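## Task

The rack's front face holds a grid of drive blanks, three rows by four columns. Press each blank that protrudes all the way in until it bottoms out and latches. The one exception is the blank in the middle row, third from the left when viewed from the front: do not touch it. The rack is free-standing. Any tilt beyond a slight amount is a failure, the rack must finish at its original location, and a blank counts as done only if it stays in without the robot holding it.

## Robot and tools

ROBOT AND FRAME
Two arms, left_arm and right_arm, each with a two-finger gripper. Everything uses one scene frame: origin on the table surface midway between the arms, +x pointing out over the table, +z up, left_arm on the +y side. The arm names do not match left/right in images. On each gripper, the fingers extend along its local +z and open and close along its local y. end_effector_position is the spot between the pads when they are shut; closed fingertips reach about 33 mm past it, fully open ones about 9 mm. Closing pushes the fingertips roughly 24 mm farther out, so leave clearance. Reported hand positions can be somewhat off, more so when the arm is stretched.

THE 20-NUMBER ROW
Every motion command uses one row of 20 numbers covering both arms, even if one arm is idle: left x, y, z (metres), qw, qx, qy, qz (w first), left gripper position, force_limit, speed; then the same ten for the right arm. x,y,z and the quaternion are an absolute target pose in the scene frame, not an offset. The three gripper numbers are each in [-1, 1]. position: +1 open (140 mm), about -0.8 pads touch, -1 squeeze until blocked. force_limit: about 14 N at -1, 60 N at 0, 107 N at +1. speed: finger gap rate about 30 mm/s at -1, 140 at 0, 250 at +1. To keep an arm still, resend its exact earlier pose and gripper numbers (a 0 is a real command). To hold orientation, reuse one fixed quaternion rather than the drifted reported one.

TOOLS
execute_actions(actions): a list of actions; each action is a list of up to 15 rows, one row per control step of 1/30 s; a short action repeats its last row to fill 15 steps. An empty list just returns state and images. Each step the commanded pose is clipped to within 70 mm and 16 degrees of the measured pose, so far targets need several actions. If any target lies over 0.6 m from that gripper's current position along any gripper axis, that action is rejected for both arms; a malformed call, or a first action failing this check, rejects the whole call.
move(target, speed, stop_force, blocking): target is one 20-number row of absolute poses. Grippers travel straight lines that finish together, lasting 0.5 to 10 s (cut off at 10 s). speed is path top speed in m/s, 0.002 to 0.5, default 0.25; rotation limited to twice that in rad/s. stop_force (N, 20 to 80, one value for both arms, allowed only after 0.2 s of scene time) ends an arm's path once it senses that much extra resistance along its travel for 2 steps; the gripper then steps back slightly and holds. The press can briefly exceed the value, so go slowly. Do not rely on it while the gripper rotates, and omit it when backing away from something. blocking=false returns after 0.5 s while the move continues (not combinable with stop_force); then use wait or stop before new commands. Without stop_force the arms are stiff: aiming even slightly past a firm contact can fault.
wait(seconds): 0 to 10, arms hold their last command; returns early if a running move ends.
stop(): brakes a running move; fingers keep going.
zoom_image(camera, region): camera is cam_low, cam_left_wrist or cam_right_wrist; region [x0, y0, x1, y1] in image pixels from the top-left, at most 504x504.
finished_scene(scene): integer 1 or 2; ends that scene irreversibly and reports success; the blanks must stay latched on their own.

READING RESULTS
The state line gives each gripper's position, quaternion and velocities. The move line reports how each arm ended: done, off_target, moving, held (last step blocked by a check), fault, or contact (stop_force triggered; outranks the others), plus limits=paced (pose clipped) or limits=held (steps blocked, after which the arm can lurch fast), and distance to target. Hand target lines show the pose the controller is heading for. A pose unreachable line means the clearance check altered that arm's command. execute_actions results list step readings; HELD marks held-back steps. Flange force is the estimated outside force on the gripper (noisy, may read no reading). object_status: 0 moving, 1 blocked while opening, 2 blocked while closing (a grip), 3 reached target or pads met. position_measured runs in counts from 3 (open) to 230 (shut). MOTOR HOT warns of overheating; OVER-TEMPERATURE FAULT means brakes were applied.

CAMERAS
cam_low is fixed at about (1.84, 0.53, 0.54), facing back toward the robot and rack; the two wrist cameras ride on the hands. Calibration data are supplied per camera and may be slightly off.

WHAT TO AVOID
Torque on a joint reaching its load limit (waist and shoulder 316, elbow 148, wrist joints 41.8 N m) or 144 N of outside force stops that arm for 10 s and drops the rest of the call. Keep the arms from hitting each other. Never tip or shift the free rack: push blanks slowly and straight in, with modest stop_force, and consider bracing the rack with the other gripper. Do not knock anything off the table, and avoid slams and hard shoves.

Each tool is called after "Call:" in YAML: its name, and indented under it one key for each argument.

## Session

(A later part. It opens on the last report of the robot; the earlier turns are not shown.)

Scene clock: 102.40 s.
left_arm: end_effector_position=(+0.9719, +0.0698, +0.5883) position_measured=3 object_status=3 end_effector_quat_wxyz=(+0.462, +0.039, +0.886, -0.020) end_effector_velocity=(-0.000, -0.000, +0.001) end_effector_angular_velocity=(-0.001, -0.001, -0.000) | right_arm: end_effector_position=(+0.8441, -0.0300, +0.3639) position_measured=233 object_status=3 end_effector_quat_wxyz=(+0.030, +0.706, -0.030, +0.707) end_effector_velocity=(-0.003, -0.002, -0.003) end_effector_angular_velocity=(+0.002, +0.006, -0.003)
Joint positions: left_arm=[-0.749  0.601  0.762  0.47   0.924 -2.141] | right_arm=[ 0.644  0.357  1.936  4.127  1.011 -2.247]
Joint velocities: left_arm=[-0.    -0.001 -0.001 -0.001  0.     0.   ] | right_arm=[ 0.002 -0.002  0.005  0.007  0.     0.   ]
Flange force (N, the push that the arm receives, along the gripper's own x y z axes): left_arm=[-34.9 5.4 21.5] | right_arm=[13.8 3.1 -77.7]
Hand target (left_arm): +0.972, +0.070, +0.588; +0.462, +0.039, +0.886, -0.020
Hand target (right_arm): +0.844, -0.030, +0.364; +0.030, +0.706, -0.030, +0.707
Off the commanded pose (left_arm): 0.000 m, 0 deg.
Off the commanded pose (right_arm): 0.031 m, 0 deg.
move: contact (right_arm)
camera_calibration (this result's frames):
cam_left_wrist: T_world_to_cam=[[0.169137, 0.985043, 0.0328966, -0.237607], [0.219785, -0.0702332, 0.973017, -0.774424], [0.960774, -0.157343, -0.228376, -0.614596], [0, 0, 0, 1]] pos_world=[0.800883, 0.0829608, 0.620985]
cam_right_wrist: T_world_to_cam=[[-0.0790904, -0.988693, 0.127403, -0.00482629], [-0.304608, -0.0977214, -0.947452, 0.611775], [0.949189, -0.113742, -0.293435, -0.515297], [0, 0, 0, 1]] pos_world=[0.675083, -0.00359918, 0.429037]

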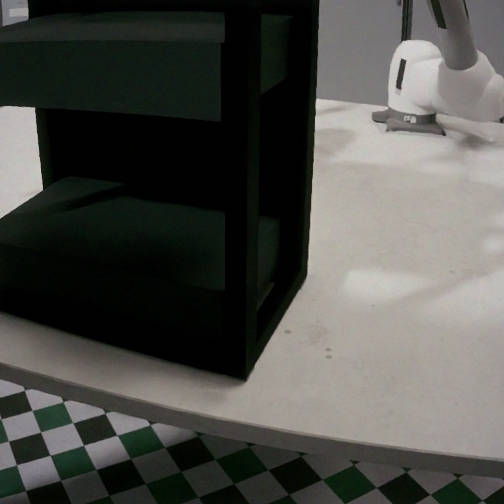

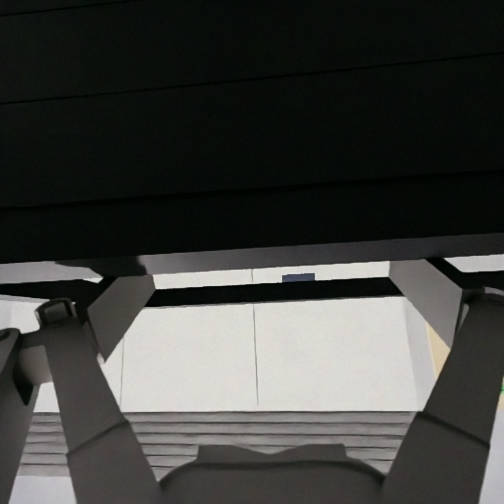

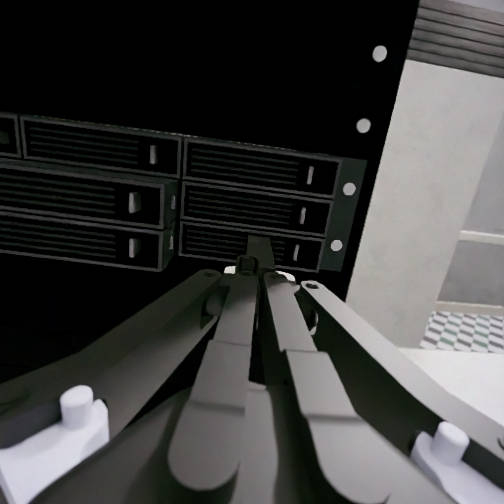

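Call:
move:
  target: [0.9718,0.0699,0.5883,0.462,0.039,0.886,-0.02,1,0,0,0.785,-0.025,0.358,0.03,0.7065,-0.03,0.7065,-1,0,0]
  speed: 0.08

Call:
move:
  target: [0.9718,0.0699,0.5883,0.462,0.039,0.886,-0.02,1,0,0,0.805,0.085,0.358,0.03,0.7065,-0.03,0.7065,-1,0,0]
  speed: 0.1

Call:
move:
  target: [0.9718,0.0699,0.5883,0.462,0.039,0.886,-0.02,1,0,0,0.835,0.0825,0.358,0.03,0.7065,-0.03,0.7065,-1,0,0]
  speed: 0.015
  stop_force: 40

Scene clock: 110.97 s.
left_arm: end_effector_position=(+0.9718, +0.0699, +0.5883) position_measured=3 object_status=3 end_effector_quat_wxyz=(+0.462, +0.039, +0.886, -0.020) end_effector_velocity=(-0.001, -0.001, -0.001) end_effector_angular_velocity=(+0.000, +0.001, -0.001) | right_arm: end_effector_position=(+0.7850, -0.0250, +0.3579) position_measured=233 object_status=3 end_effector_quat_wxyz=(+0.030, +0.707, -0.030, +0.706) end_effector_velocity=(-0.000, +0.001, -0.001) end_effector_angular_velocity=(-0.000, +0.001, +0.001)
Joint positions: left_arm=[-0.749  0.601  0.762  0.47   0.924 -2.141] | right_arm=[ 0.715  0.315  2.013  4.174  1.074 -2.244]
Joint velocities: left_arm=[-0.    -0.     0.002 -0.001 -0.     0.   ] | right_arm=[ 0.001  0.001 -0.     0.001  0.    -0.   ]
Flange force (N, the push that the arm receives, along the gripper's own x y z axes): left_arm=[-13.6 8.0 -0.3] | right_arm=[2.9 -0.5 3.7]
Hand target (left_arm): +0.972, +0.070, +0.588; +0.462, +0.039, +0.886, -0.020
Hand target (right_arm): +0.785, -0.025, +0.358; +0.030, +0.707, -0.030, +0.706
Off the commanded pose (left_arm): 0.000 m, 0 deg.
Off the commanded pose (right_arm): 0.000 m, 0 deg.
move: done
camera_calibration (this result's frames):
cam_left_wrist: T_world_to_cam=[[0.169044, 0.98506, 0.0328934, -0.237561], [0.219935, -0.0702327, 0.972983, -0.77456], [0.960756, -0.157242, -0.228522, -0.614419], [0, 0, 0, 1]] pos_world=[0.800818, 0.0829997, 0.62104]
cam_right_wrist: T_world_to_cam=[[-0.0793161, -0.98872, 0.12705, -0.00354914], [-0.304852, -0.0972869, -0.947418, 0.588844], [0.949091, -0.113877, -0.293696, -0.460266], [0, 0, 0, 1]] pos_world=[0.616063, 0.00136407, 0.423154]

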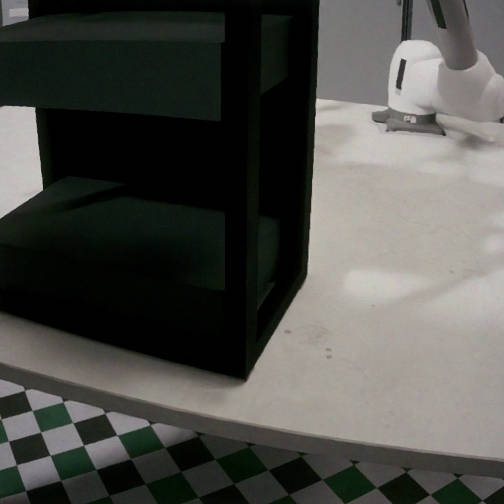

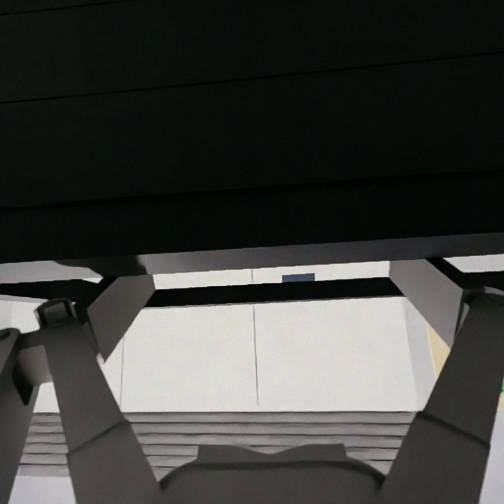

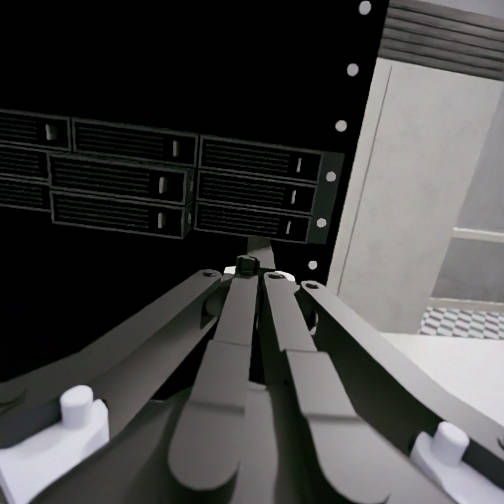

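Scene clock: 112.43 s.
left_arm: end_effector_position=(+0.9718, +0.0699, +0.5883) position_measured=3 object_status=3 end_effector_quat_wxyz=(+0.462, +0.039, +0.886, -0.020) end_effector_velocity=(+0.000, +0.001, +0.001) end_effector_angular_velocity=(+0.000, -0.002, +0.000) | right_arm: end_effector_position=(+0.8048, +0.0850, +0.3580) position_measured=233 object_status=3 end_effector_quat_wxyz=(+0.030, +0.707, -0.030, +0.706) end_effector_velocity=(-0.000, +0.001, +0.001) end_effector_angular_velocity=(+0.000, -0.000, +0.000)
Joint positions: left_arm=[-0.749  0.601  0.762  0.47   0.924 -2.141] | right_arm=[ 0.809  0.44   1.82   4.285  1.104 -2.349]
Joint velocities: left_arm=[ 0.    -0.    -0.001  0.001 -0.     0.   ] | right_arm=[ 0.001  0.    -0.001  0.001  0.    -0.001]
Flange force (N, the push that the arm receives, along the gripper's own x y z axes): left_arm=[-15.2 7.8 -0.3] | right_arm=[0.5 -2.5 0.5]
Hand target (left_arm): +0.972, +0.070, +0.588; +0.462, +0.039, +0.886, -0.020
Hand target (right_arm): +0.805, +0.085, +0.358; +0.030, +0.707, -0.030, +0.706
Off the commanded pose (left_arm): 0.000 m, 0 deg.
Off the commanded pose (right_arm): 0.000 m, 0 deg.
move: done
camera_calibration (this result's frames):
cam_left_wrist: T_world_to_cam=[[0.169044, 0.985059, 0.0329048, -0.237562], [0.219961, -0.0702484, 0.972976, -0.774549], [0.96075, -0.157238, -0.22855, -0.614417], [0, 0, 0, 1]] pos_world=[0.800831, 0.0829923, 0.621009]
cam_right_wrist: T_world_to_cam=[[-0.0791597, -0.988742, 0.126976, 0.106663], [-0.304914, -0.0972551, -0.947401, 0.605673], [0.949084, -0.113713, -0.293783, -0.466491], [0, 0, 0, 1]] pos_world=[0.635861, 0.111321, 0.423225]

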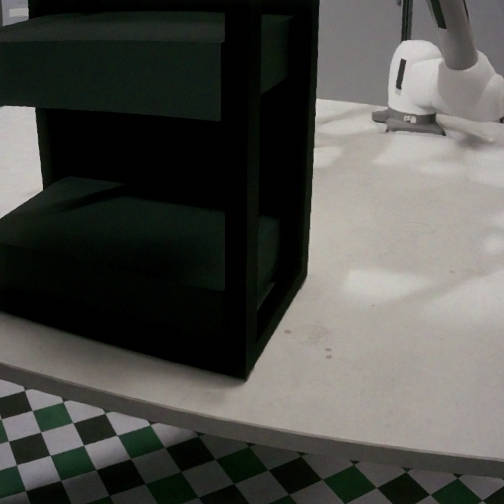

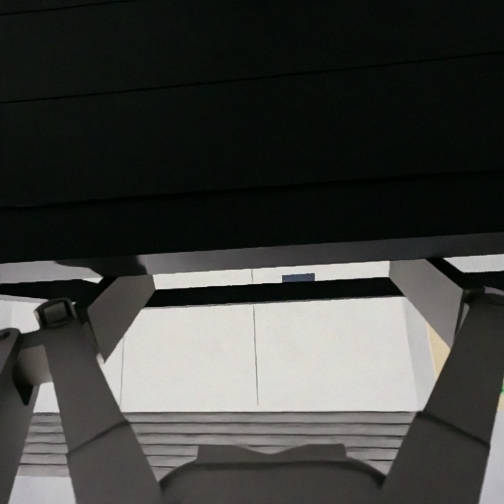

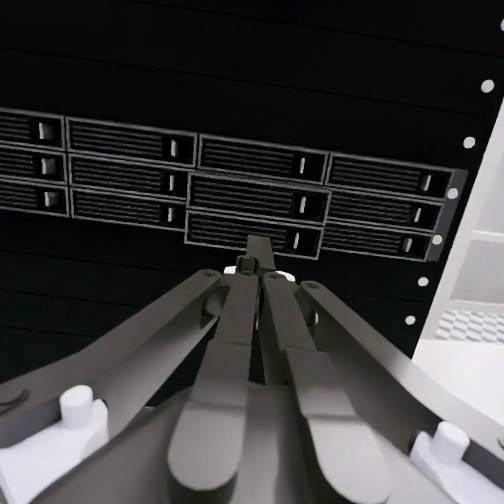

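Scene clock: 114.67 s.
left_arm: end_effector_position=(+0.9718, +0.0699, +0.5883) position_measured=3 object_status=3 end_effector_quat_wxyz=(+0.462, +0.039, +0.886, -0.020) end_effector_velocity=(+0.001, +0.002, -0.001) end_effector_angular_velocity=(+0.000, +0.000, +0.002) | right_arm: end_effector_position=(+0.8350, +0.0825, +0.3580) position_measured=233 object_status=3 end_effector_quat_wxyz=(+0.030, +0.706, -0.030, +0.706) end_effector_velocity=(+0.001, +0.000, +0.002) end_effector_angular_velocity=(+0.002, -0.002, +0.000)
Joint positions: left_arm=[-0.749  0.601  0.762  0.47   0.924 -2.141] | right_arm=[ 0.774  0.461  1.785  4.263  1.075 -2.35 ]
Joint velocities: left_arm=[ 0.002  0.001 -0.001  0.     0.    -0.   ] | right_arm=[-0.    -0.    -0.002 -0.    -0.     0.   ]
Flange force (N, the push that the arm receives, along the gripper's own x y z axes): left_arm=[-12.1 10.1 -1.9] | right_arm=[1.4 -5.3 -3.2]
Hand target (left_arm): +0.972, +0.070, +0.588; +0.462, +0.039, +0.886, -0.020
Hand target (right_arm): +0.835, +0.083, +0.358; +0.030, +0.706, -0.030, +0.706
Off the commanded pose (left_arm): 0.000 m, 0 deg.
Off the commanded pose (right_arm): 0.000 m, 0 deg.
move: done
camera_calibration (this result's frames):
cam_left_wrist: T_world_to_cam=[[0.169045, 0.985059, 0.0329071, -0.237563], [0.219966, -0.0702515, 0.972975, -0.774546], [0.960749, -0.157238, -0.228555, -0.614417], [0, 0, 0, 1]] pos_world=[0.800833, 0.0829908, 0.621003]
cam_right_wrist: T_world_to_cam=[[-0.0792858, -0.988723, 0.127046, 0.10668], [-0.304671, -0.0973141, -0.947473, 0.614481], [0.949152, -0.113829, -0.29352, -0.495473], [0, 0, 0, 1]] pos_world=[0.665952, 0.108876, 0.42322]

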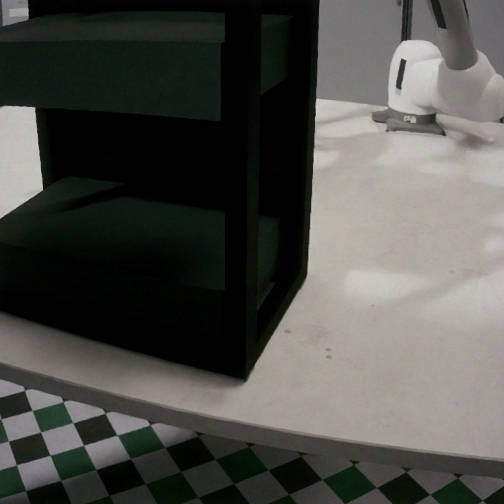

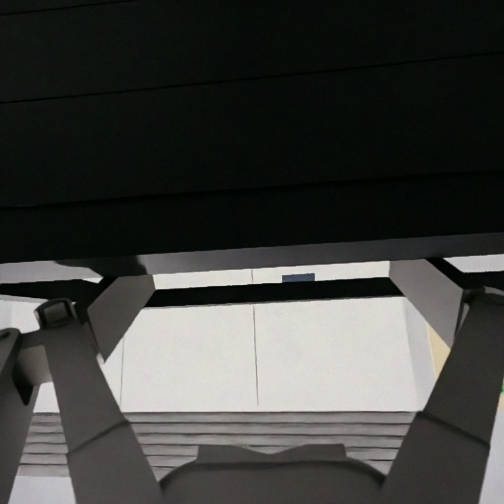

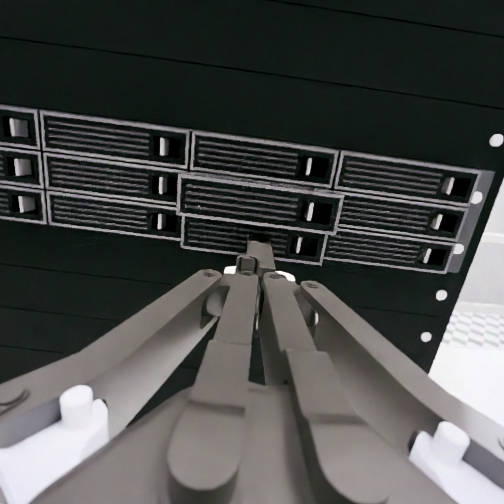

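Call:
move:
  target: [0.9718,0.0699,0.5883,0.462,0.039,0.886,-0.02,1,0,0,0.875,0.079,0.358,0.03,0.7065,-0.03,0.7065,-1,0,0]
  speed: 0.01
  stop_force: 45

Call:
move:
  target: [0.985,0.07,0.615,0.462,0.039,0.886,-0.02,1,0,0,0.78,0.087,0.33,0.03,0.7065,-0.03,0.7065,-1,0,0]
  speed: 0.08

Call:
zoom_image:
  camera: "cam_right_wrist"
  region: [100,80,460,260]

Scene clock: 124.27 s.
left_arm: end_effector_position=(+0.9719, +0.0699, +0.5883) position_measured=3 object_status=3 end_effector_quat_wxyz=(+0.462, +0.039, +0.886, -0.020) end_effector_velocity=(+0.000, +0.001, -0.001) end_effector_angular_velocity=(+0.000, +0.001, +0.001) | right_arm: end_effector_position=(+0.8534, +0.0811, +0.3578) position_measured=233 object_status=3 end_effector_quat_wxyz=(+0.030, +0.706, -0.030, +0.707) end_effector_velocity=(-0.003, +0.000, -0.001) end_effector_angular_velocity=(-0.002, +0.001, +0.002)
Joint positions: left_arm=[-0.749  0.601  0.762  0.47   0.924 -2.141] | right_arm=[ 0.754  0.476  1.763  4.251  1.057 -2.351]
Joint velocities: left_arm=[ 0.001  0.     0.001 -0.001  0.     0.   ] | right_arm=[ 0.002 -0.002  0.004 -0.     0.001 -0.   ]
Flange force (N, the push that the arm receives, along the gripper's own x y z axes): left_arm=[-28.3 7.2 18.6] | right_arm=[15.4 18.7 -64.1]
Hand target (left_arm): +0.972, +0.070, +0.588; +0.462, +0.039, +0.886, -0.020
Hand target (right_arm): +0.853, +0.081, +0.358; +0.030, +0.706, -0.030, +0.707
Off the commanded pose (left_arm): 0.000 m, 0 deg.
Off the commanded pose (right_arm): 0.022 m, 0 deg.
move: contact (right_arm)
camera_calibration (this result's frames):
cam_left_wrist: T_world_to_cam=[[0.169051, 0.985059, 0.0328608, -0.23759], [0.219748, -0.0701717, 0.97303, -0.774451], [0.960798, -0.157271, -0.228328, -0.614666], [0, 0, 0, 1]] pos_world=[0.800919, 0.0830266, 0.621026]
cam_right_wrist: T_world_to_cam=[[-0.0789894, -0.988678, 0.12758, 0.10631], [-0.304574, -0.0979255, -0.947441, 0.619739], [0.949208, -0.113695, -0.29339, -0.513354], [0, 0, 0, 1]] pos_world=[0.684434, 0.107429, 0.42299]

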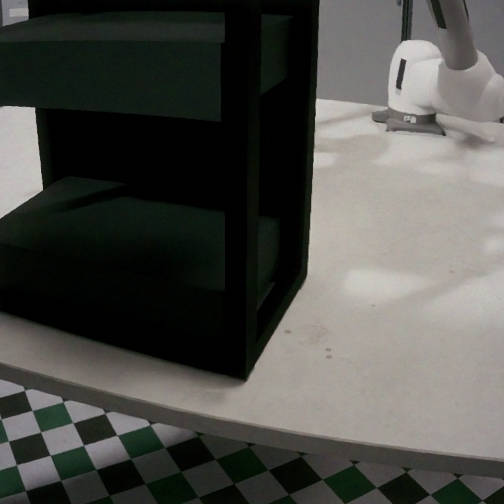

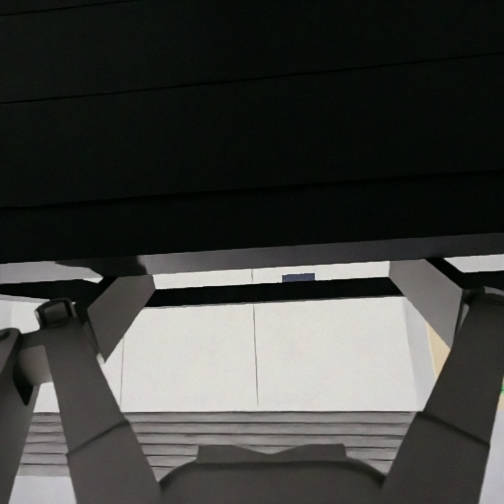

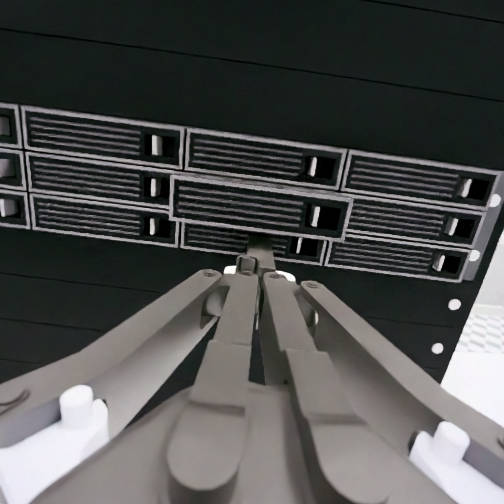

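Scene clock: 125.60 s.
left_arm: end_effector_position=(+0.9850, +0.0700, +0.6149) position_measured=3 object_status=3 end_effector_quat_wxyz=(+0.462, +0.039, +0.886, -0.020) end_effector_velocity=(+0.000, +0.000, +0.002) end_effector_angular_velocity=(-0.000, -0.002, +0.000) | right_arm: end_effector_position=(+0.7801, +0.0870, +0.3299) position_measured=233 object_status=3 end_effector_quat_wxyz=(+0.030, +0.707, -0.030, +0.706) end_effector_velocity=(-0.001, +0.001, +0.002) end_effector_angular_velocity=(+0.002, -0.002, +0.000)
Joint positions: left_arm=[-0.741  0.646  0.639  0.439  0.992 -2.091] | right_arm=[ 0.838  0.454  1.864  4.284  1.149 -2.302]
Joint velocities: left_arm=[-0.     0.    -0.003  0.     0.002  0.001] | right_arm=[ 0.002 -0.001 -0.001  0.001  0.001  0.   ]
Flange force (N, the push that the arm receives, along the gripper's own x y z axes): left_arm=[10.6 5.6 -6.8] | right_arm=[2.3 -1.7 2.2]
Hand target (left_arm): +0.985, +0.070, +0.615; +0.462, +0.039, +0.886, -0.020
Hand target (right_arm): +0.780, +0.087, +0.330; +0.030, +0.707, -0.030, +0.706
Off the commanded pose (left_arm): 0.000 m, 0 deg.
Off the commanded pose (right_arm): 0.000 m, 0 deg.
move: done
camera_calibration (this result's frames):
cam_left_wrist: T_world_to_cam=[[0.169118, 0.985048, 0.0328475, -0.240798], [0.219984, -0.0702129, 0.972973, -0.803402], [0.960732, -0.157322, -0.228569, -0.620952], [0, 0, 0, 1]] pos_world=[0.814027, 0.0830996, 0.647668]
cam_right_wrist: T_world_to_cam=[[-0.0793782, -0.98871, 0.127091, 0.110382], [-0.30486, -0.0973067, -0.947413, 0.571692], [0.949084, -0.113949, -0.293694, -0.450986], [0, 0, 0, 1]] pos_world=[0.611072, 0.113376, 0.395148]

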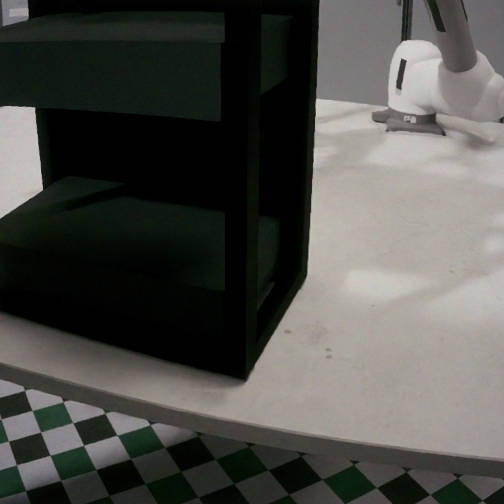

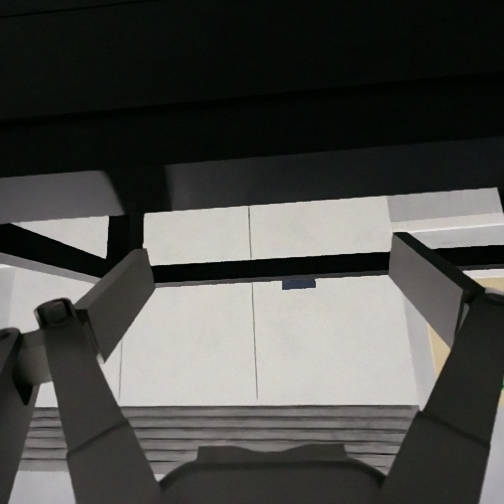

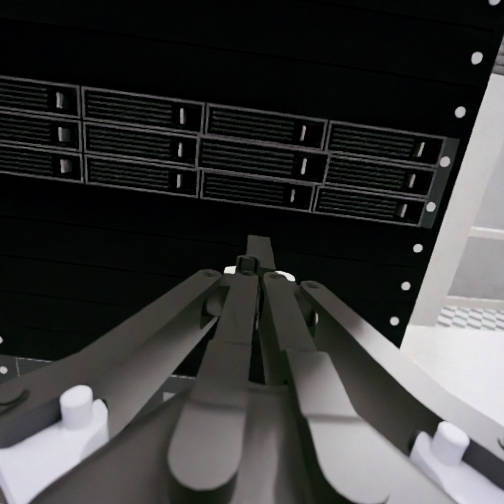

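Region (100, 80, 460, 260) of cam_right_wrist's 504x504 image, scaled by 1.400, with more detail than that image has.

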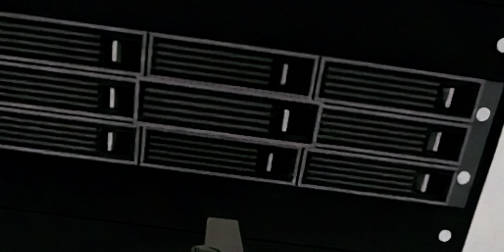

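Call:
finished_scene:
  scene: 1

The scene is finished: the task was done.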